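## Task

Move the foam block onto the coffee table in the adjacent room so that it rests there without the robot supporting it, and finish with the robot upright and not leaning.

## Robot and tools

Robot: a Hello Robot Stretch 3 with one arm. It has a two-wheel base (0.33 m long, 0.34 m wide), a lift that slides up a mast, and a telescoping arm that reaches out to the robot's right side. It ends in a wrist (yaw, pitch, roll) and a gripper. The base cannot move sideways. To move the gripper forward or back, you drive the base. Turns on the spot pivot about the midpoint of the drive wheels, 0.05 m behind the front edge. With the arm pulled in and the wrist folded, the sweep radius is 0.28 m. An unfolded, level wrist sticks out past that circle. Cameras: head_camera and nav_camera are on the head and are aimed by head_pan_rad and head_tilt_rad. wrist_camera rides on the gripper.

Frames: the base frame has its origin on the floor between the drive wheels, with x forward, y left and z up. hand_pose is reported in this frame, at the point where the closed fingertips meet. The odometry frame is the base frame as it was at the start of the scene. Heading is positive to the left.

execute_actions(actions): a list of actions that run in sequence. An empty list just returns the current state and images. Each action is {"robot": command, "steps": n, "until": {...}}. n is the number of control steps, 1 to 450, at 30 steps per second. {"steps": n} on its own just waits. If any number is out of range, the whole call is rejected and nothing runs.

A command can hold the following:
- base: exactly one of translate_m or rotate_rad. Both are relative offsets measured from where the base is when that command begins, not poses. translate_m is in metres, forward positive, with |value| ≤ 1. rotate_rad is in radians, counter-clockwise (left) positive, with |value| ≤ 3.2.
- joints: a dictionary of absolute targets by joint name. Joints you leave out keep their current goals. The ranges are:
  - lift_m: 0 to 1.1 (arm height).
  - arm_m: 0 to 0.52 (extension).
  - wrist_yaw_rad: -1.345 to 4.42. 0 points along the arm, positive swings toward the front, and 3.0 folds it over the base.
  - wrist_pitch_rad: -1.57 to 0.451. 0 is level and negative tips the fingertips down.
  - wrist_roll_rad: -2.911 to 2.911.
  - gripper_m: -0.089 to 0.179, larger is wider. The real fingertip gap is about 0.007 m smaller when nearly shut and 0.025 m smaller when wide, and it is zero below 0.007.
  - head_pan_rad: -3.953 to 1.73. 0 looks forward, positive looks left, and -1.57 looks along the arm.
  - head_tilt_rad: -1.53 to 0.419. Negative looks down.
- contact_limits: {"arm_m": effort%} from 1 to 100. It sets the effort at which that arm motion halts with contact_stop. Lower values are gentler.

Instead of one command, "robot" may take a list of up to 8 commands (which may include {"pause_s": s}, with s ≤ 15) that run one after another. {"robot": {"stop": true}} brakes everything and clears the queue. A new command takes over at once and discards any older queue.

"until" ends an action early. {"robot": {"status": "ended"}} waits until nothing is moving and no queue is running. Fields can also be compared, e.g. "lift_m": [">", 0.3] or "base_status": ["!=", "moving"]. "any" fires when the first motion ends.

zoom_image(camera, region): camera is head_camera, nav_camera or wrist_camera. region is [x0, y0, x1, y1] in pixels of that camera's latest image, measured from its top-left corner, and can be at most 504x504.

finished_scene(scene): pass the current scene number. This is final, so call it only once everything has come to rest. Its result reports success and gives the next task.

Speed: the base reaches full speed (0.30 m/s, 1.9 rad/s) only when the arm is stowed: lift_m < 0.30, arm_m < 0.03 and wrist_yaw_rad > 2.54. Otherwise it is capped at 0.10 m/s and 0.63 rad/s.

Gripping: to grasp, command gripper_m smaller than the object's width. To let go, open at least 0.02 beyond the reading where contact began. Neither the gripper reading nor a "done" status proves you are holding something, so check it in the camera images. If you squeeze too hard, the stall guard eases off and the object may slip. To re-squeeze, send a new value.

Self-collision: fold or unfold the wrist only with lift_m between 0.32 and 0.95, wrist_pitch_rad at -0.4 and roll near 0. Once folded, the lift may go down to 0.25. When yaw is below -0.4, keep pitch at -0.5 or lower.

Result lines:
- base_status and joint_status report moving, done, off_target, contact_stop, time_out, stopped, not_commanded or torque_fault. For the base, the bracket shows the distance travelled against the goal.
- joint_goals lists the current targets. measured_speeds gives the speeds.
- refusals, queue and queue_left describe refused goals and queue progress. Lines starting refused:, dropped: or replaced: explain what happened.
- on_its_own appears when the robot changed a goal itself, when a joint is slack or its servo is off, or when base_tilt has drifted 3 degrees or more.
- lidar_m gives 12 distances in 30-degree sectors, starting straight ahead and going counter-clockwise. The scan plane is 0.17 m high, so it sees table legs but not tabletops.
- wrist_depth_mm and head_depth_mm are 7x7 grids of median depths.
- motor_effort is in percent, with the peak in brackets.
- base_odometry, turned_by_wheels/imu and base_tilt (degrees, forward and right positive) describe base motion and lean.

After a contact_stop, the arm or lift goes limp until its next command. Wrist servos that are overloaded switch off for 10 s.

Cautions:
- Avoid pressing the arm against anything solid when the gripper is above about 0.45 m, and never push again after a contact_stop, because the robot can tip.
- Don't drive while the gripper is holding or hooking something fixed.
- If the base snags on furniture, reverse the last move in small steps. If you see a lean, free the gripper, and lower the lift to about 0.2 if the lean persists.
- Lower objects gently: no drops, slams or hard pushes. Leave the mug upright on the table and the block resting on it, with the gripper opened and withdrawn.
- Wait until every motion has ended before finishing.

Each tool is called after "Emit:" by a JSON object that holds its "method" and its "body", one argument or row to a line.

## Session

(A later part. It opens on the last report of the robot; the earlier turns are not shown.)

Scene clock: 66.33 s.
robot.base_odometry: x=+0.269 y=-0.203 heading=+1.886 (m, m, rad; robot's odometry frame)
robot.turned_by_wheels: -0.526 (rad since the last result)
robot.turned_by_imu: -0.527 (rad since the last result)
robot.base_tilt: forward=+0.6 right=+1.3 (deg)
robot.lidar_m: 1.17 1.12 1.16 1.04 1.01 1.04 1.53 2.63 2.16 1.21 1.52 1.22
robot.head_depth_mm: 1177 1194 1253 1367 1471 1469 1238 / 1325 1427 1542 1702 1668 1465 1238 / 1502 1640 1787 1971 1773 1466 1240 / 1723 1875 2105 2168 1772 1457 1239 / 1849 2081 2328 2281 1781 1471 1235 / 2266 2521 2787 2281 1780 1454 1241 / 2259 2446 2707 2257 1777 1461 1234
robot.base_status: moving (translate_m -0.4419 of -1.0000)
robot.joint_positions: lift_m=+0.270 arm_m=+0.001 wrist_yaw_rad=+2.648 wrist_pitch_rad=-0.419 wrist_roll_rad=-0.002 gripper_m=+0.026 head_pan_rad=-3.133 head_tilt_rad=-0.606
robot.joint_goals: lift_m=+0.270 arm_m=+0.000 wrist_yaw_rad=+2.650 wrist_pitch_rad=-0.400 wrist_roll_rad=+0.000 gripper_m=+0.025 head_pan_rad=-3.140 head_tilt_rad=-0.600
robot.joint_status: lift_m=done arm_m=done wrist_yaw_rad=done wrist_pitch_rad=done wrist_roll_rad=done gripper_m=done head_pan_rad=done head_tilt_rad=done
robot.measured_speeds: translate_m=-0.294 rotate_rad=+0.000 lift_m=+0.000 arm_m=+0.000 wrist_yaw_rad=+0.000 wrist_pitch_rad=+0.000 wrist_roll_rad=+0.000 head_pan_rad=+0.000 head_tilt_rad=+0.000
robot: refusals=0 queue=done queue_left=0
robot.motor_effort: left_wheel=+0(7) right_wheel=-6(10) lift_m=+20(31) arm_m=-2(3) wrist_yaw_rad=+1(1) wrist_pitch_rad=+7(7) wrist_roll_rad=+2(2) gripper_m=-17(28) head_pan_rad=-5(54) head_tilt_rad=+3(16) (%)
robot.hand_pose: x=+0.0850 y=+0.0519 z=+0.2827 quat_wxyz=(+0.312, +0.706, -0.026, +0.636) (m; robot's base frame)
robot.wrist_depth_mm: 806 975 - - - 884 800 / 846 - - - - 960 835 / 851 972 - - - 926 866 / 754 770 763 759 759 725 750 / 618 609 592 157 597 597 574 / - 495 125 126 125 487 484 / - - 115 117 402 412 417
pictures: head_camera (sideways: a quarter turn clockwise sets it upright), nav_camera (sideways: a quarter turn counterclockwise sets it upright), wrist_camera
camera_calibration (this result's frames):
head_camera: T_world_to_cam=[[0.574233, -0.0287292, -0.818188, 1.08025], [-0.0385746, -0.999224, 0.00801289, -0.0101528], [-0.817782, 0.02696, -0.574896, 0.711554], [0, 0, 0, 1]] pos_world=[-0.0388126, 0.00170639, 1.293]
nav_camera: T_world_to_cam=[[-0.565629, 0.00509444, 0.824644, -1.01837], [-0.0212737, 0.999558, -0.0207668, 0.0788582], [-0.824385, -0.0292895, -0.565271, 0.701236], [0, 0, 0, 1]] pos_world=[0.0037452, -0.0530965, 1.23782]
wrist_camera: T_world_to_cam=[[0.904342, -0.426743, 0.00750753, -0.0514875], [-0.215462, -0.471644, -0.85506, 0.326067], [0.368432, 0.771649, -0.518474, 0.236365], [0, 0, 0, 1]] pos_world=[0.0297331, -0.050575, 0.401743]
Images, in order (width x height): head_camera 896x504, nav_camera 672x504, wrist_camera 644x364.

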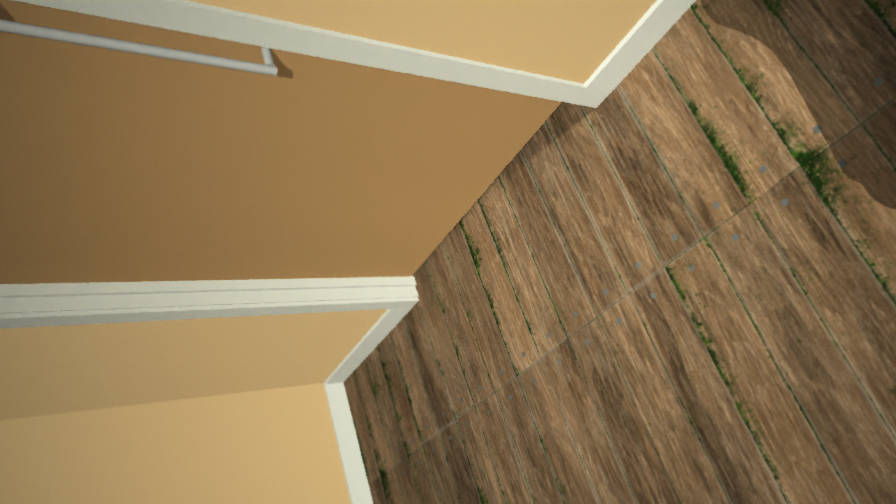

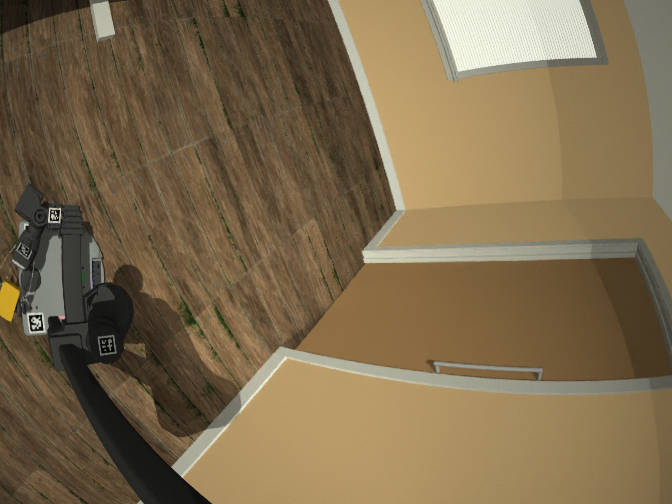

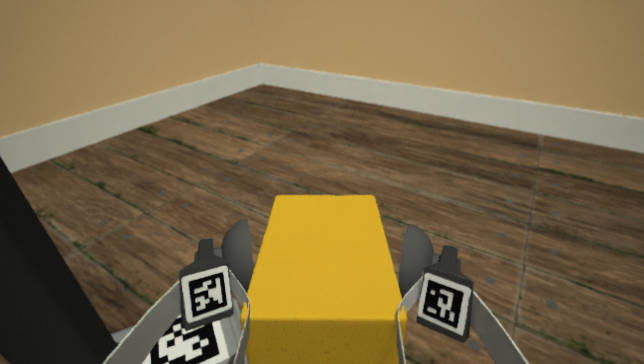

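Speed updates dynamically. Continue to the door.

Emit:
{"method": "execute_actions", "body": {
  "actions": [
    {"steps":200,"until":{"robot":{"status":"ended"}}},
    {"robot":[{"base":{"translate_m":-0.79}},{"base":{"rotate_rad":-1.04},"joints":{"head_tilt_rad":-0.9}}],"steps":300,"until":{"robot":{"status":"ended"}}}
  ]
}}

Scene clock: 75.77 s.
robot.base_odometry: x=+0.687 y=-1.484 heading=+0.846 (m, m, rad; robot's odometry frame)
robot.turned_by_wheels: -1.040 (rad since the last result)
robot.turned_by_imu: -1.045 (rad since the last result)
robot.base_tilt: forward=-0.2 right=+1.4 (deg)
robot.lidar_m: 2.20 1.82 2.36 1.25 0.44 0.41 0.40 0.42 0.57 1.26 1.54 2.11
robot.head_depth_mm: 343 399 475 570 767 921 1141 / 341 397 473 588 770 1058 1145 / 341 396 471 584 764 1111 - / 339 394 469 580 759 1065 - / 338 392 466 575 751 1090 1151 / 337 390 465 575 751 1072 1140 / 336 389 462 569 741 1064 1125
robot.base_status: done (rotate_rad -1.0399 of -1.0400)
robot.joint_positions: lift_m=+0.270 arm_m=+0.001 wrist_yaw_rad=+2.648 wrist_pitch_rad=-0.419 wrist_roll_rad=-0.002 gripper_m=+0.026 head_pan_rad=-3.134 head_tilt_rad=-0.889
robot.joint_goals: lift_m=+0.270 arm_m=+0.000 wrist_yaw_rad=+2.650 wrist_pitch_rad=-0.400 wrist_roll_rad=+0.000 gripper_m=+0.025 head_pan_rad=-3.140 head_tilt_rad=-0.900
robot.joint_status: lift_m=done arm_m=done wrist_yaw_rad=done wrist_pitch_rad=done wrist_roll_rad=done gripper_m=done head_pan_rad=done head_tilt_rad=done
robot.measured_speeds: translate_m=+0.000 rotate_rad=+0.000 lift_m=+0.000 arm_m=+0.000 wrist_yaw_rad=+0.000 wrist_pitch_rad=+0.000 wrist_roll_rad=+0.000 head_pan_rad=+0.000 head_tilt_rad=+0.000
robot: refusals=0 queue=done queue_left=0
robot.motor_effort: left_wheel=+3(11) right_wheel=-2(10) lift_m=+21(21) arm_m=-2(2) wrist_yaw_rad=+1(1) wrist_pitch_rad=+7(7) wrist_roll_rad=+2(1) gripper_m=-17(18) head_pan_rad=-4(4) head_tilt_rad=-5(29) (%)
robot.hand_pose: x=+0.0850 y=+0.0519 z=+0.2826 quat_wxyz=(+0.312, +0.706, -0.026, +0.636) (m; robot's base frame)
robot.wrist_depth_mm: - - - - - - - / - - - - - - - / 936 - - - - 993 963 / 748 758 750 753 733 736 730 / 612 612 594 157 588 602 581 / - 495 126 125 125 488 488 / - - 116 116 398 421 417
pictures: head_camera (sideways: a quarter turn clockwise sets it upright), nav_camera (sideways: a quarter turn counterclockwise sets it upright), wrist_camera
camera_calibration (this result's frames):
head_camera: T_world_to_cam=[[0.780148, -0.0273356, -0.624997, 0.827217], [-0.0394084, -0.999208, -0.00548869, 0.00743034], [-0.624352, 0.0289121, -0.780608, 0.977937], [0, 0, 0, 1]] pos_world=[-0.0344819, 0.00176271, 1.28043]
nav_camera: T_world_to_cam=[[-0.773696, 0.0036795, 0.633546, -0.768044], [-0.0144843, 0.999619, -0.0234941, 0.0823592], [-0.633391, -0.0273538, -0.773348, 0.970717], [0, 0, 0, 1]] pos_world=[0.0218032, -0.0529491, 1.23923]
wrist_camera: T_world_to_cam=[[0.904383, -0.426655, 0.0075029, -0.0514701], [-0.215434, -0.471694, -0.85504, 0.326049], [0.368346, 0.771667, -0.518508, 0.236373], [0, 0, 0, 1]] pos_world=[0.0297238, -0.0505661, 0.401732]
Images, in order (width x height): head_camera 896x504, nav_camera 672x504, wrist_camera 644x364.

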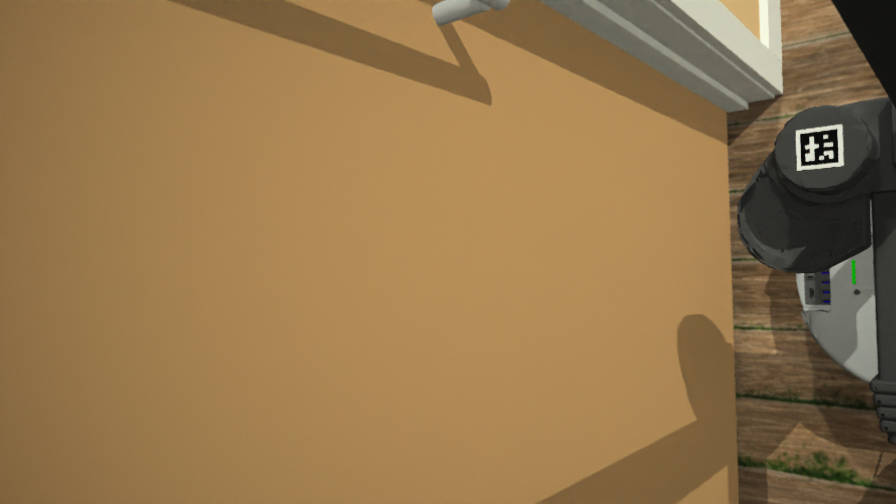

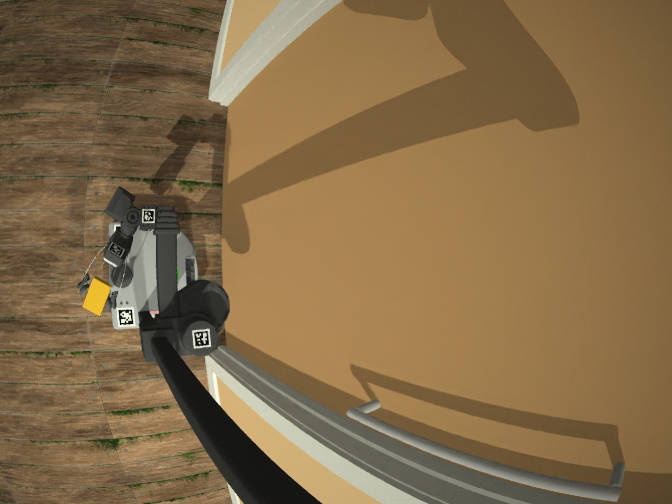

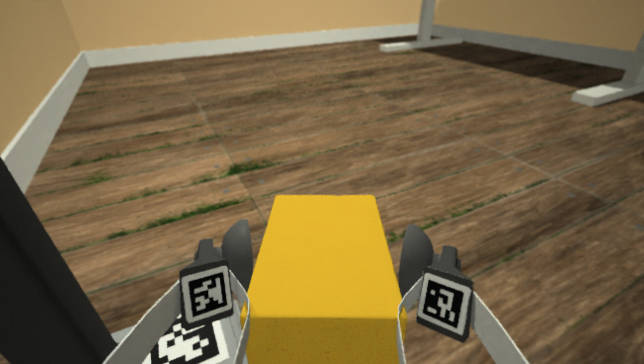

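Emit:
{"method": "execute_actions", "body": {
  "actions": [
    {"robot":[{"base":{"translate_m":-0.115}},{"base":{"translate_m":-0.12}}],"steps":200,"until":{"robot":{"status":"ended"}}}
  ]
}}

Scene clock: 81.40 s.
robot.base_odometry: x=+0.531 y=-1.660 heading=+0.846 (m, m, rad; robot's odometry frame)
robot.turned_by_wheels: +0.000 (rad since the last result)
robot.turned_by_imu: +0.001 (rad since the last result)
robot.base_tilt: forward=-0.2 right=+1.4 (deg)
robot.lidar_m: 2.04 2.04 2.37 0.32 0.32 0.38 0.33 0.33 0.39 0.69 1.53 2.10
robot.head_depth_mm: 318 375 459 563 1357 1261 970 / 308 361 437 553 760 1202 1147 / 301 349 419 525 701 1015 - / 294 337 401 499 656 930 - / 291 325 386 474 616 871 1149 / 287 315 372 453 579 803 1100 / - 306 358 433 549 743 1080
robot.base_status: done (translate_m -0.1200 of -0.1200)
robot.joint_positions: lift_m=+0.270 arm_m=+0.001 wrist_yaw_rad=+2.649 wrist_pitch_rad=-0.420 wrist_roll_rad=-0.002 gripper_m=+0.026 head_pan_rad=-3.134 head_tilt_rad=-0.892
robot.joint_goals: lift_m=+0.270 arm_m=+0.000 wrist_yaw_rad=+2.650 wrist_pitch_rad=-0.400 wrist_roll_rad=+0.000 gripper_m=+0.025 head_pan_rad=-3.140 head_tilt_rad=-0.900
robot.joint_status: lift_m=done arm_m=done wrist_yaw_rad=done wrist_pitch_rad=done wrist_roll_rad=done gripper_m=done head_pan_rad=done head_tilt_rad=done
robot.measured_speeds: translate_m=+0.000 rotate_rad=+0.000 lift_m=+0.000 arm_m=+0.000 wrist_yaw_rad=+0.000 wrist_pitch_rad=+0.000 wrist_roll_rad=+0.000 head_pan_rad=+0.000 head_tilt_rad=+0.000
robot: refusals=0 queue=done queue_left=0
robot.motor_effort: left_wheel=+0(34) right_wheel=+0(34) lift_m=+21(21) arm_m=-2(2) wrist_yaw_rad=+1(1) wrist_pitch_rad=+7(7) wrist_roll_rad=+1(2) gripper_m=-18(18) head_pan_rad=-4(5) head_tilt_rad=-3(6) (%)
robot.hand_pose: x=+0.0849 y=+0.0519 z=+0.2825 quat_wxyz=(+0.312, +0.706, -0.025, +0.636) (m; robot's base frame)
robot.wrist_depth_mm: 503 - - - - - - / 432 - - - - - - / 340 916 - - - - 982 / 322 683 754 742 741 749 734 / 348 552 601 157 600 593 590 / - 454 125 125 125 488 486 / - - 116 117 394 416 416
pictures: head_camera (sideways: a quarter turn clockwise sets it upright), nav_camera (sideways: a quarter turn counterclockwise sets it upright), wrist_camera
camera_calibration (this result's frames):
head_camera: T_world_to_cam=[[0.781839, -0.0275502, -0.622871, 0.824436], [-0.0396851, -0.999196, -0.00561797, 0.00760032], [-0.622216, 0.029111, -0.782304, 0.98013], [0, 0, 0, 1]] pos_world=[-0.0344228, 0.00177501, 1.28032]
nav_camera: T_world_to_cam=[[-0.775417, 0.00389204, 0.631437, -0.765286], [-0.0141284, 0.999624, -0.0235114, 0.0823795], [-0.631291, -0.0271523, -0.775071, 0.972943], [0, 0, 0, 1]] pos_world=[0.0219583, -0.0529523, 1.23927]
wrist_camera: T_world_to_cam=[[0.90464, -0.42611, 0.00747461, -0.0513706], [-0.215369, -0.472227, -0.854762, 0.32584], [0.367753, 0.771642, -0.518967, 0.236525], [0, 0, 0, 1]] pos_world=[0.0296651, -0.0505321, 0.401648]
Images, in order (width x height): head_camera 896x504, nav_camera 672x504, wrist_camera 644x364.

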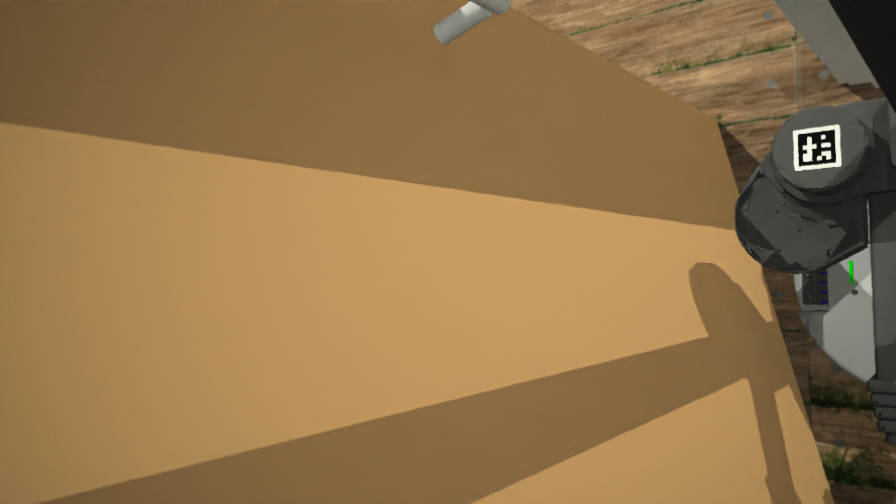

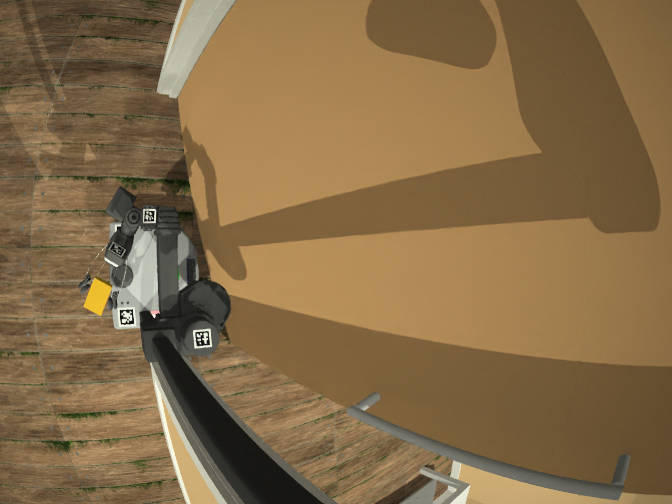

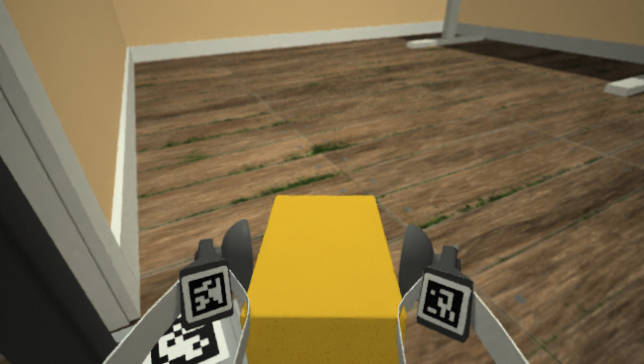

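Emit:
{"method": "execute_actions", "body": {
  "actions": [
    {"robot":{"base":{"translate_m":-0.45},"joints":{"head_tilt_rad":-0.7,"head_pan_rad":-3.5}},"steps":200,"until":{"robot":{"status":"ended"}}}
  ]
}}

Scene clock: 85.77 s.
robot.base_odometry: x=+0.232 y=-1.997 heading=+0.846 (m, m, rad; robot's odometry frame)
robot.turned_by_wheels: +0.000 (rad since the last result)
robot.turned_by_imu: +0.005 (rad since the last result)
robot.base_tilt: forward=-0.1 right=+1.3 (deg)
robot.lidar_m: 2.47 0.43 0.39 0.94 1.70 1.95 0.39 0.33 0.32 0.37 0.60 2.10
robot.head_depth_mm: 1989 2254 2527 2042 1650 1386 1213 / 1904 2175 2392 2001 1634 1370 1187 / 1835 2083 2311 2007 1650 1378 1188 / 1757 1973 2245 2022 1614 1369 1191 / 1682 1891 2132 1991 1633 1371 1182 / 1630 1806 2018 1988 1626 1356 971 / 1571 1745 1937 2025 545 671 736
robot.base_status: done (translate_m -0.4500 of -0.4500)
robot.joint_positions: lift_m=+0.270 arm_m=+0.001 wrist_yaw_rad=+2.650 wrist_pitch_rad=-0.420 wrist_roll_rad=-0.002 gripper_m=+0.026 head_pan_rad=-3.494 head_tilt_rad=-0.700
robot.joint_goals: lift_m=+0.270 arm_m=+0.000 wrist_yaw_rad=+2.650 wrist_pitch_rad=-0.400 wrist_roll_rad=+0.000 gripper_m=+0.025 head_pan_rad=-3.500 head_tilt_rad=-0.700
robot.joint_status: lift_m=done arm_m=done wrist_yaw_rad=done wrist_pitch_rad=done wrist_roll_rad=done gripper_m=done head_pan_rad=done head_tilt_rad=done
robot.measured_speeds: translate_m=+0.000 rotate_rad=+0.000 lift_m=+0.000 arm_m=+0.000 wrist_yaw_rad=+0.000 wrist_pitch_rad=+0.000 wrist_roll_rad=+0.000 head_pan_rad=+0.000 head_tilt_rad=+0.000
robot: refusals=0 queue=done queue_left=0
robot.motor_effort: left_wheel=-1(31) right_wheel=+1(46) lift_m=+22(23) arm_m=-2(2) wrist_yaw_rad=+0(0) wrist_pitch_rad=+7(9) wrist_roll_rad=+2(1) gripper_m=-17(17) head_pan_rad=-4(35) head_tilt_rad=+0(21) (%)
robot.hand_pose: x=+0.0846 y=+0.0521 z=+0.2823 quat_wxyz=(+0.312, +0.706, -0.025, +0.636) (m; robot's base frame)
robot.wrist_depth_mm: - - 876 401 423 - - / - - - 434 478 - - / - - 960 488 859 - 994 / 784 726 744 515 690 730 727 / 605 606 594 162 586 591 588 / - 497 127 127 127 492 481 / - - 116 117 396 414 417
pictures: head_camera (sideways: a quarter turn clockwise sets it upright), nav_camera (sideways: a quarter turn counterclockwise sets it upright), wrist_camera
camera_calibration (this result's frames):
head_camera: T_world_to_cam=[[0.596871, -0.25557, -0.760545, 1.00497], [-0.389798, -0.920894, 0.00354239, -0.0021895], [-0.701287, 0.294345, -0.649275, 0.807602], [0, 0, 0, 1]] pos_world=[-0.0343327, 0.017112, 1.28869]
nav_camera: T_world_to_cam=[[-0.597781, 0.230643, 0.767764, -0.944027], [0.335307, 0.941855, -0.0218711, 0.0781181], [-0.728167, 0.244362, -0.640359, 0.798332], [0, 0, 0, 1]] pos_world=[-0.00919618, -0.0509254, 1.23772]
wrist_camera: T_world_to_cam=[[0.905236, -0.424843, 0.00745067, -0.0511388], [-0.214891, -0.472866, -0.854529, 0.325618], [0.366564, 0.771949, -0.519351, 0.236614], [0, 0, 0, 1]] pos_world=[0.0295308, -0.0504067, 0.401516]
Images, in order (width x height): head_camera 896x504, nav_camera 672x504, wrist_camera 644x364.

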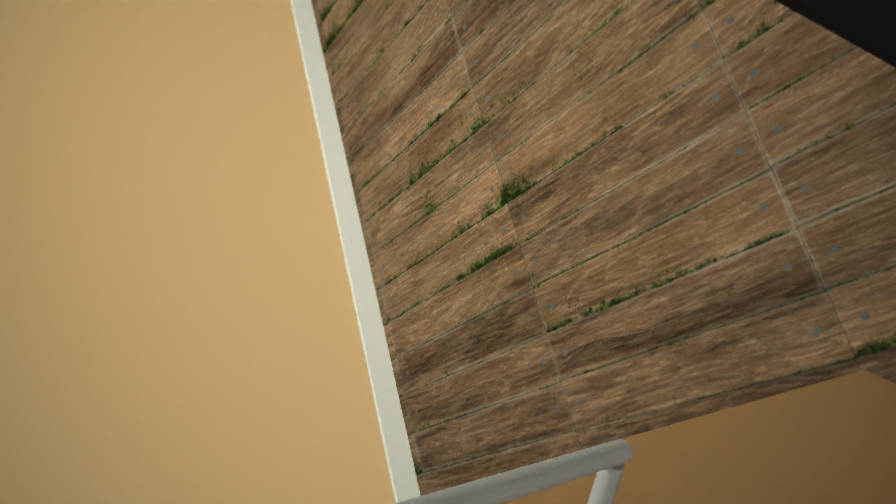

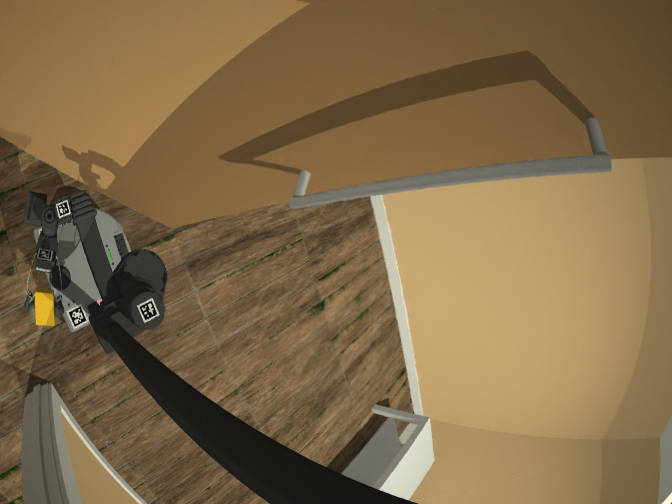

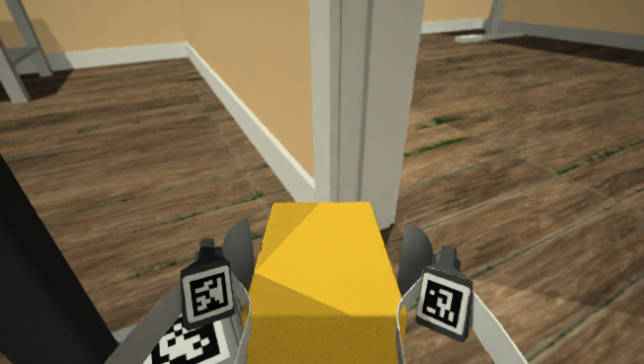

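Emit:
{"method": "execute_actions", "body": {
  "actions": [
    {"robot":{"base":{"rotate_rad":1.9},"joints":{"head_tilt_rad":-0.5,"head_pan_rad":0.0,"gripper_m":0.02}},"steps":200,"until":{"robot":{"status":"ended"}}}
  ]
}}

Scene clock: 89.97 s.
robot.base_odometry: x=+0.232 y=-1.997 heading=+2.746 (m, m, rad; robot's odometry frame)
robot.turned_by_wheels: +1.900 (rad since the last result)
robot.turned_by_imu: +1.902 (rad since the last result)
robot.base_tilt: forward=-0.1 right=+1.4 (deg)
robot.lidar_m: 1.70 2.10 0.46 0.34 0.33 0.34 0.46 1.77 2.88 2.48 0.39 0.54
robot.head_depth_mm: 1854 2000 2169 2336 1906 1535 1288 / 1902 2046 2262 2424 1992 1581 1307 / 1953 2121 2312 2479 2004 1573 1308 / 1990 2177 2339 2240 1997 1586 1307 / 2046 2246 2388 2167 1980 1584 1311 / 2104 2319 2464 2239 1983 1579 1308 / 2158 2368 2561 2299 1974 1570 1315
robot.base_status: done (rotate_rad +1.8999 of +1.9000)
robot.joint_positions: lift_m=+0.270 arm_m=+0.001 wrist_yaw_rad=+2.650 wrist_pitch_rad=-0.420 wrist_roll_rad=-0.002 gripper_m=+0.021 head_pan_rad=-0.007 head_tilt_rad=-0.507
robot.joint_goals: lift_m=+0.270 arm_m=+0.000 wrist_yaw_rad=+2.650 wrist_pitch_rad=-0.400 wrist_roll_rad=+0.000 gripper_m=+0.020 head_pan_rad=+0.000 head_tilt_rad=-0.500
robot.joint_status: lift_m=done arm_m=done wrist_yaw_rad=done wrist_pitch_rad=done wrist_roll_rad=done gripper_m=done head_pan_rad=done head_tilt_rad=done
robot.measured_speeds: translate_m=+0.000 rotate_rad=+0.000 lift_m=+0.000 arm_m=+0.000 wrist_yaw_rad=+0.000 wrist_pitch_rad=+0.000 wrist_roll_rad=+0.000 head_pan_rad=+0.000 head_tilt_rad=+0.000
robot: refusals=0 queue=done queue_left=0
robot.motor_effort: left_wheel=-3(12) right_wheel=+3(13) lift_m=+23(23) arm_m=-2(2) wrist_yaw_rad=-1(0) wrist_pitch_rad=+8(8) wrist_roll_rad=+1(1) gripper_m=-19(50) head_pan_rad=+5(52) head_tilt_rad=+4(22) (%)
robot.hand_pose: x=+0.0846 y=+0.0520 z=+0.2823 quat_wxyz=(+0.312, +0.706, -0.025, +0.636) (m; robot's base frame)
robot.wrist_depth_mm: 297 350 453 - - - - / 307 371 482 - - - - / 320 384 504 - - - 969 / 331 407 541 749 742 728 737 / 356 427 530 162 594 590 597 / - 441 127 127 127 493 487 / - - 116 117 258 417 415
pictures: head_camera (sideways: a quarter turn clockwise sets it upright), nav_camera (sideways: a quarter turn counterclockwise sets it upright), wrist_camera
camera_calibration (this result's frames):
head_camera: T_world_to_cam=[[-0.490368, 0.0371883, -0.870722, 1.15525], [0.0533255, 0.998498, 0.012614, -0.0167048], [0.869882, -0.0402461, -0.491614, 0.592904], [0, 0, 0, 1]] pos_world=[0.0516309, -0.00241986, 1.29759]
nav_camera: T_world_to_cam=[[0.481543, -0.0134164, 0.87632, -1.09215], [0.00747502, -0.999784, -0.0194141, 0.0769245], [0.87639, 0.0158993, -0.481339, 0.581658], [0, 0, 0, 1]] pos_world=[0.0155804, 0.0530073, 1.23854]
wrist_camera: T_world_to_cam=[[0.905237, -0.424842, 0.00745552, -0.0511498], [-0.214886, -0.472868, -0.854529, 0.325607], [0.366565, 0.771949, -0.51935, 0.236631], [0, 0, 0, 1]] pos_world=[0.0295305, -0.0504286, 0.401516]
Images, in order (width x height): head_camera 896x504, nav_camera 672x504, wrist_camera 644x364.

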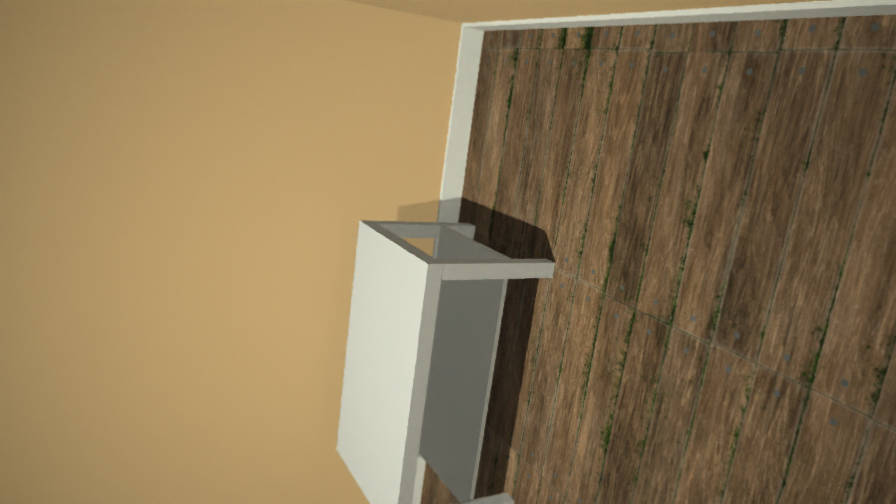

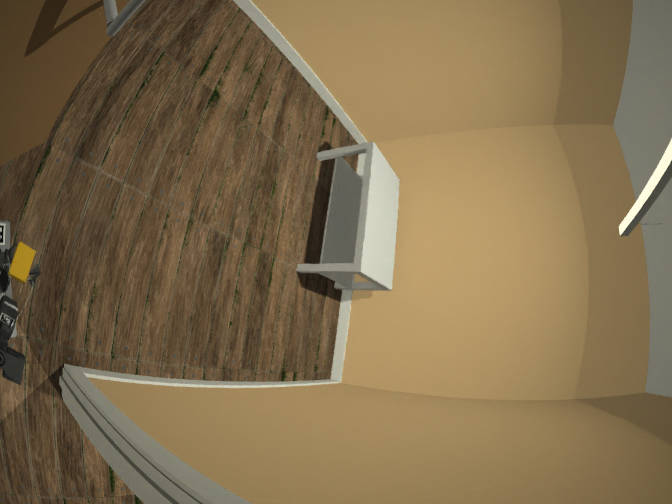

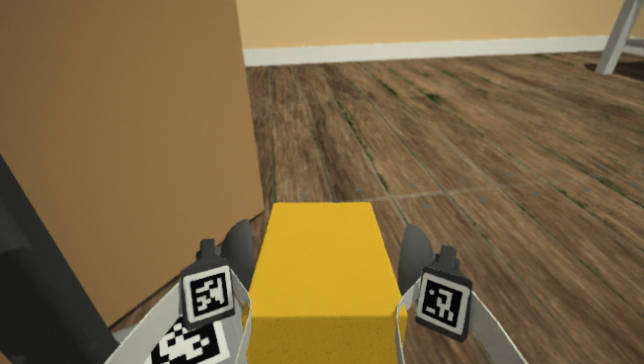

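Emit:
{"method": "execute_actions", "body": {
  "actions": [
    {"robot":{"base":{"rotate_rad":0.3},"joints":{"lift_m":0.29,"head_tilt_rad":-1.0,"head_pan_rad":-0.5}},"steps":100,"until":{"robot":{"base_status":["!=","moving"]}}},
    {"robot":{"base":{"translate_m":1.0}},"steps":200,"until":{"robot":{"translate_m":[">=",0.72]}}},
    {"robot":{"base":{"translate_m":0.98}},"steps":200,"until":{"robot":{"translate_m":[">=",0.80]}}},
    {"robot":{"joints":{"lift_m":0.53}},"steps":200,"until":{"robot":{"status":"ended"}}}
  ]
}}

Scene clock: 111.30 s.
robot.base_odometry: x=-1.468 y=-1.834 heading=+3.046 (m, m, rad; robot's odometry frame)
robot.turned_by_wheels: +0.300 (rad since the last result)
robot.turned_by_imu: +0.313 (rad since the last result)
robot.base_tilt: forward=-0.1 right=+1.4 (deg)
robot.lidar_m: 0.43 0.42 0.88 0.95 1.41 1.46 1.52 1.25 1.24 0.53 0.89 0.90
robot.head_depth_mm: 808 950 1119 1001 889 832 1114 / 818 962 1102 994 878 1078 - / 827 973 1115 992 882 1082 1137 / 834 987 1137 985 875 1168 1120 / 841 996 1116 988 871 1158 1078 / 848 1004 1122 983 873 1173 1096 / 863 1016 1223 977 866 1157 1091
robot.base_status: done (translate_m +0.9800 of +0.9800)
robot.joint_positions: lift_m=+0.530 arm_m=+0.001 wrist_yaw_rad=+2.650 wrist_pitch_rad=-0.420 wrist_roll_rad=-0.002 gripper_m=+0.021 head_pan_rad=-0.493 head_tilt_rad=-0.988
robot.joint_goals: lift_m=+0.530 arm_m=+0.000 wrist_yaw_rad=+2.650 wrist_pitch_rad=-0.400 wrist_roll_rad=+0.000 gripper_m=+0.020 head_pan_rad=-0.500 head_tilt_rad=-1.000
robot.joint_status: lift_m=done arm_m=done wrist_yaw_rad=done wrist_pitch_rad=done wrist_roll_rad=done gripper_m=done head_pan_rad=done head_tilt_rad=done
robot.measured_speeds: translate_m=+0.000 rotate_rad=+0.000 lift_m=+0.000 arm_m=+0.000 wrist_yaw_rad=+0.000 wrist_pitch_rad=+0.000 wrist_roll_rad=+0.000 head_pan_rad=+0.000 head_tilt_rad=+0.000
robot: refusals=0 queue=done queue_left=0
robot.motor_effort: left_wheel=-4(12) right_wheel=+5(12) lift_m=+30(31) arm_m=-2(2) wrist_yaw_rad=+0(1) wrist_pitch_rad=+8(7) wrist_roll_rad=+2(2) gripper_m=-20(19) head_pan_rad=-3(40) head_tilt_rad=-6(37) (%)
robot.hand_pose: x=+0.0846 y=+0.0520 z=+0.5420 quat_wxyz=(+0.312, +0.706, -0.025, +0.636) (m; robot's base frame)
robot.wrist_depth_mm: 951 923 865 839 787 746 735 / - - 973 904 881 835 796 / - - - - 950 891 859 / - - - - - 914 387 / - 987 957 162 967 453 307 / - 813 126 127 126 495 274 / - 675 649 118 383 530 267
pictures: head_camera (sideways: a quarter turn clockwise sets it upright), nav_camera (sideways: a quarter turn counterclockwise sets it upright), wrist_camera
camera_calibration (this result's frames):
head_camera: T_world_to_cam=[[-0.7222, 0.426523, -0.544523, 0.731537], [0.514175, 0.857625, -0.010174, 0.0101522], [0.462657, -0.287327, -0.838684, 1.04681], [0, 0, 0, 1]] pos_world=[0.0387816, -0.0199467, 1.27639]
nav_camera: T_world_to_cam=[[0.728688, -0.403094, 0.553651, -0.673117], [-0.469881, -0.882403, -0.024013, 0.0858097], [0.498222, -0.242652, -0.832403, 1.04059], [0, 0, 0, 1]] pos_world=[0.0123661, 0.056891, 1.24092]
wrist_camera: T_world_to_cam=[[0.905237, -0.424841, 0.00745274, -0.0530843], [-0.214914, -0.472922, -0.854492, 0.547459], [0.366548, 0.771917, -0.519411, 0.371521], [0, 0, 0, 1]] pos_world=[0.0295302, -0.0504304, 0.661167]
Images, in order (width x height): head_camera 896x504, nav_camera 672x504, wrist_camera 644x364.

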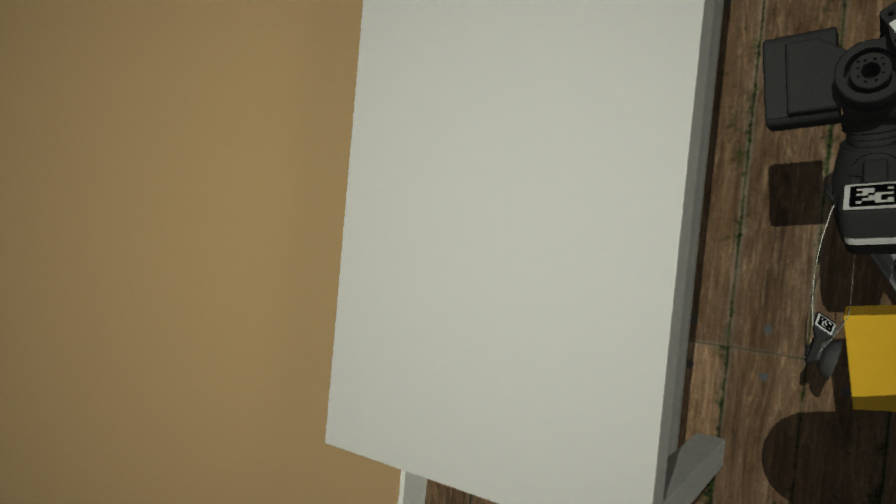

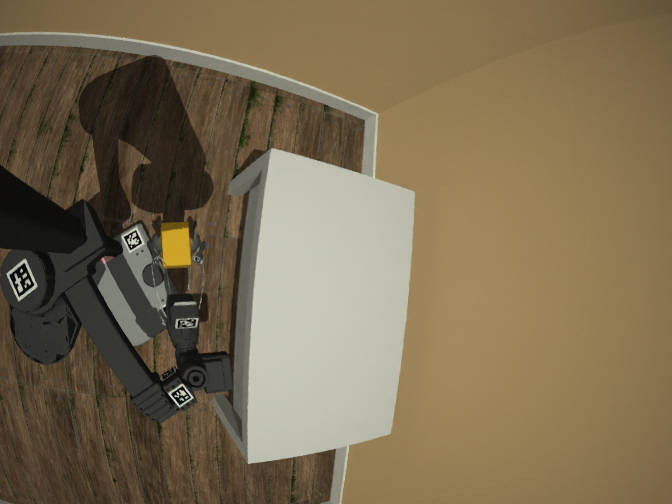

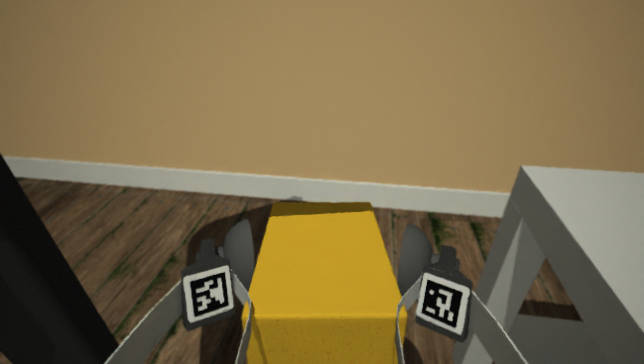

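Emit:
{"method": "execute_actions", "body": {
  "actions": [
    {"robot":{"joints":{"wrist_yaw_rad":1.5,"arm_m":0.25}},"steps":200,"until":{"robot":{"arm_m":[">",0.2],"wrist_yaw_rad":["<",1.7]}}},
    {"robot":{"joints":{"lift_m":0.485}},"steps":200,"until":{"robot":{"status":"ended"}}}
  ]
}}

Scene clock: 115.93 s.
robot.base_odometry: x=-1.468 y=-1.834 heading=+3.046 (m, m, rad; robot's odometry frame)
robot.turned_by_wheels: +0.000 (rad since the last result)
robot.turned_by_imu: +0.001 (rad since the last result)
robot.base_tilt: forward=-0.2 right=+1.3 (deg)
robot.lidar_m: 0.43 0.42 0.88 0.95 1.41 1.47 1.52 1.25 1.23 0.53 0.89 0.90
robot.head_depth_mm: 808 951 1125 998 852 826 1116 / 816 964 1104 994 871 1077 1116 / 826 970 1116 989 880 1080 1118 / 832 985 1133 988 876 1164 1127 / 839 995 1110 993 876 1165 1101 / 851 1008 1123 986 873 1174 1102 / 859 1016 1216 985 872 1156 1101
robot.base_status: done (translate_m +0.9800 of +0.9800)
robot.joint_positions: lift_m=+0.485 arm_m=+0.250 wrist_yaw_rad=+1.501 wrist_pitch_rad=-0.420 wrist_roll_rad=-0.002 gripper_m=+0.021 head_pan_rad=-0.493 head_tilt_rad=-0.988
robot.joint_goals: lift_m=+0.485 arm_m=+0.250 wrist_yaw_rad=+1.500 wrist_pitch_rad=-0.400 wrist_roll_rad=+0.000 gripper_m=+0.020 head_pan_rad=-0.500 head_tilt_rad=-1.000
robot.joint_status: lift_m=done arm_m=done wrist_yaw_rad=done wrist_pitch_rad=done wrist_roll_rad=done gripper_m=done head_pan_rad=done head_tilt_rad=done
robot.measured_speeds: translate_m=+0.000 rotate_rad=+0.000 lift_m=+0.000 arm_m=+0.000 wrist_yaw_rad=+0.000 wrist_pitch_rad=+0.000 wrist_roll_rad=+0.000 head_pan_rad=+0.000 head_tilt_rad=+0.000
robot: refusals=0 queue=done queue_left=0
robot.motor_effort: left_wheel=-4(4) right_wheel=+5(4) lift_m=+21(30) arm_m=+2(3) wrist_yaw_rad=-1(3) wrist_pitch_rad=+8(7) wrist_roll_rad=+2(2) gripper_m=-18(19) head_pan_rad=-4(4) head_tilt_rad=-6(6) (%)
robot.hand_pose: x=+0.2022 y=-0.4103 z=+0.4974 quat_wxyz=(+0.607, +0.579, -0.404, +0.365) (m; robot's base frame)
robot.wrist_depth_mm: 853 934 778 636 557 476 429 / 898 978 648 654 581 501 447 / 438 430 424 417 415 414 435 / 319 313 314 313 308 304 306 / 250 249 249 162 244 241 241 / 208 207 127 127 127 203 203 / 175 175 166 117 142 172 172
pictures: head_camera (sideways: a quarter turn clockwise sets it upright), nav_camera (sideways: a quarter turn counterclockwise sets it upright), wrist_camera
camera_calibration (this result's frames):
head_camera: T_world_to_cam=[[-0.7222, 0.426523, -0.544523, 0.731537], [0.514175, 0.857625, -0.010174, 0.0101521], [0.462657, -0.287327, -0.838684, 1.04681], [0, 0, 0, 1]] pos_world=[0.0387816, -0.0199467, 1.27639]
nav_camera: T_world_to_cam=[[0.728688, -0.403094, 0.553651, -0.673117], [-0.469881, -0.882403, -0.024013, 0.0858097], [0.498222, -0.242652, -0.832403, 1.04059], [0, 0, 0, 1]] pos_world=[0.0123661, 0.056891, 1.24092]
wrist_camera: T_world_to_cam=[[-0.0165932, -0.999835, 0.00744936, -0.405183], [-0.519459, 0.00225444, -0.854492, 0.572584], [0.854334, -0.0180484, -0.519411, 0.239382], [0, 0, 0, 1]] pos_world=[0.0861984, -0.402087, 0.616624]
Images, in order (width x height): head_camera 896x504, nav_camera 672x504, wrist_camera 644x364.

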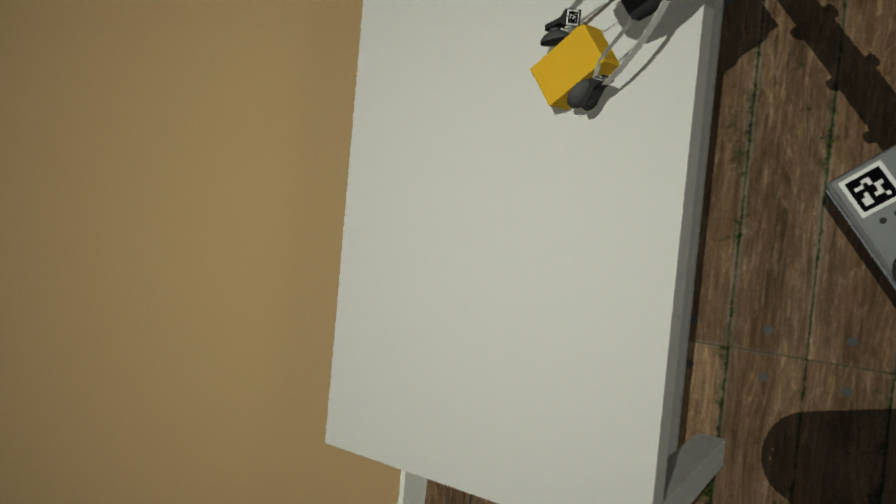

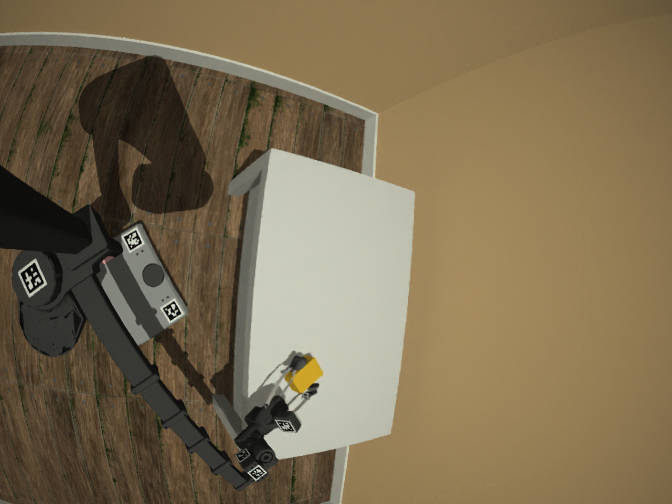

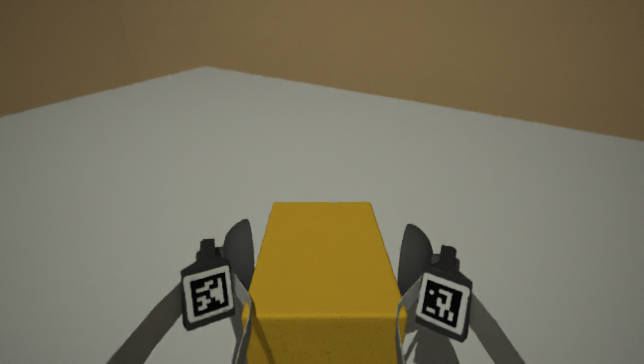

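Emit:
{"method": "execute_actions", "body": {
  "actions": [
    {"robot":{"joints":{"lift_m":0.467}},"steps":100,"until":{"robot":{"status":"ended"}}},
    {"robot":{"joints":{"gripper_m":0.13}},"steps":100,"until":{"robot":{"status":"ended"}}},
    {"robot":{"joints":{"lift_m":0.56}},"steps":100,"until":{"robot":{"status":"ended"}}}
  ]
}}

Scene clock: 121.10 s.
robot.base_odometry: x=-1.468 y=-1.834 heading=+3.046 (m, m, rad; robot's odometry frame)
robot.turned_by_wheels: +0.000 (rad since the last result)
robot.turned_by_imu: +0.001 (rad since the last result)
robot.base_tilt: forward=-0.2 right=+1.3 (deg)
robot.lidar_m: 0.43 0.42 0.88 0.95 1.41 1.46 1.52 1.25 1.23 0.53 0.89 0.90
robot.head_depth_mm: 804 950 1126 995 884 826 1112 / 815 963 1105 1001 867 1078 1110 / 826 974 1116 994 879 1081 1129 / 829 982 1134 985 875 1158 1117 / 840 997 1114 983 878 1163 1101 / 852 1011 1127 985 871 1175 1091 / 854 1020 1216 984 870 1160 1096
robot.base_status: done (translate_m +0.9800 of +0.9800)
robot.joint_positions: lift_m=+0.560 arm_m=+0.250 wrist_yaw_rad=+1.501 wrist_pitch_rad=-0.419 wrist_roll_rad=-0.002 gripper_m=+0.130 head_pan_rad=-0.493 head_tilt_rad=-0.988
robot.joint_goals: lift_m=+0.560 arm_m=+0.250 wrist_yaw_rad=+1.500 wrist_pitch_rad=-0.400 wrist_roll_rad=+0.000 gripper_m=+0.130 head_pan_rad=-0.500 head_tilt_rad=-1.000
robot.joint_status: lift_m=done arm_m=done wrist_yaw_rad=done wrist_pitch_rad=done wrist_roll_rad=done gripper_m=done head_pan_rad=done head_tilt_rad=done
robot.measured_speeds: translate_m=+0.000 rotate_rad=+0.000 lift_m=+0.000 arm_m=+0.000 wrist_yaw_rad=+0.000 wrist_pitch_rad=+0.000 wrist_roll_rad=+0.000 head_pan_rad=+0.000 head_tilt_rad=+0.000
robot: refusals=0 queue=done queue_left=0
robot.motor_effort: left_wheel=-4(4) right_wheel=+3(3) lift_m=+30(32) arm_m=+3(3) wrist_yaw_rad=-2(1) wrist_pitch_rad=+7(7) wrist_roll_rad=+1(1) gripper_m=+0(81) head_pan_rad=-4(4) head_tilt_rad=-6(6) (%)
robot.hand_pose: x=+0.2023 y=-0.4103 z=+0.5721 quat_wxyz=(+0.607, +0.579, -0.404, +0.365) (m; robot's base frame)
robot.wrist_depth_mm: 899 969 771 652 542 483 426 / 917 - 874 689 587 507 445 / 921 633 618 618 620 545 475 / 457 458 449 449 442 446 478 / 362 363 357 356 356 354 354 / 298 - 298 299 296 303 289 / 262 248 253 206 251 242 251
pictures: head_camera (sideways: a quarter turn clockwise sets it upright), nav_camera (sideways: a quarter turn counterclockwise sets it upright), wrist_camera
camera_calibration (this result's frames):
head_camera: T_world_to_cam=[[-0.7222, 0.426523, -0.544523, 0.731537], [0.514175, 0.857625, -0.010174, 0.0101522], [0.462657, -0.287327, -0.838684, 1.04681], [0, 0, 0, 1]] pos_world=[0.0387816, -0.0199467, 1.27639]
nav_camera: T_world_to_cam=[[0.728688, -0.403094, 0.553651, -0.673117], [-0.469881, -0.882403, -0.024013, 0.0858097], [0.498222, -0.242652, -0.832403, 1.04059], [0, 0, 0, 1]] pos_world=[0.0123661, 0.056891, 1.24092]
wrist_camera: T_world_to_cam=[[-0.0166006, -0.999834, 0.00749093, -0.405771], [-0.518786, 0.00220849, -0.854901, 0.63657], [0.854743, -0.018078, -0.518736, 0.277631], [0, 0, 0, 1]] pos_world=[0.0862041, -0.40209, 0.691262]
Images, in order (width x height): head_camera 896x504, nav_camera 672x504, wrist_camera 644x364.

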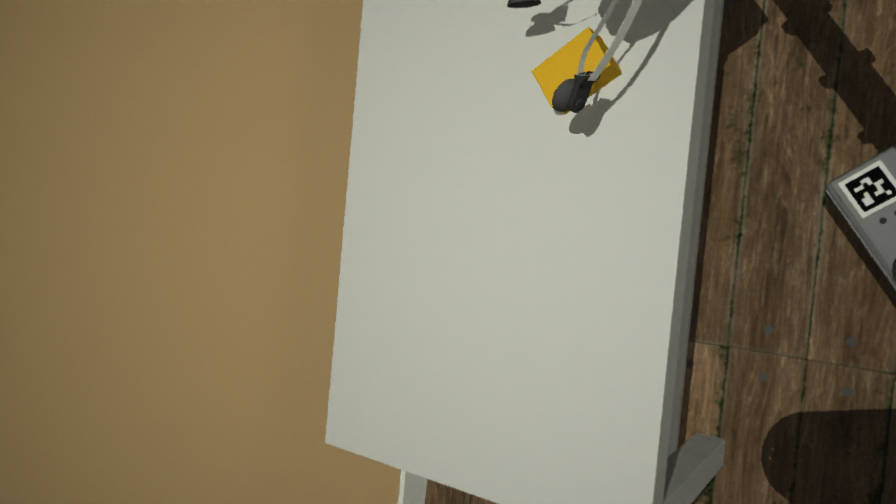

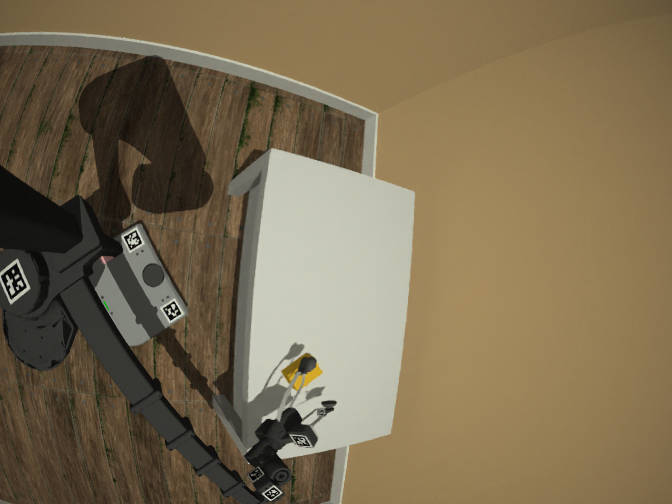

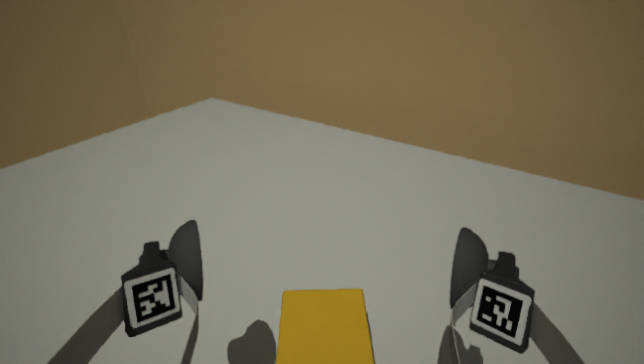

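The block rests on the coffee table and the gripper is clear.

Emit:
{"method": "finished_scene", "body": {
  "scene": 1
}}

The scene is finished: the task was done.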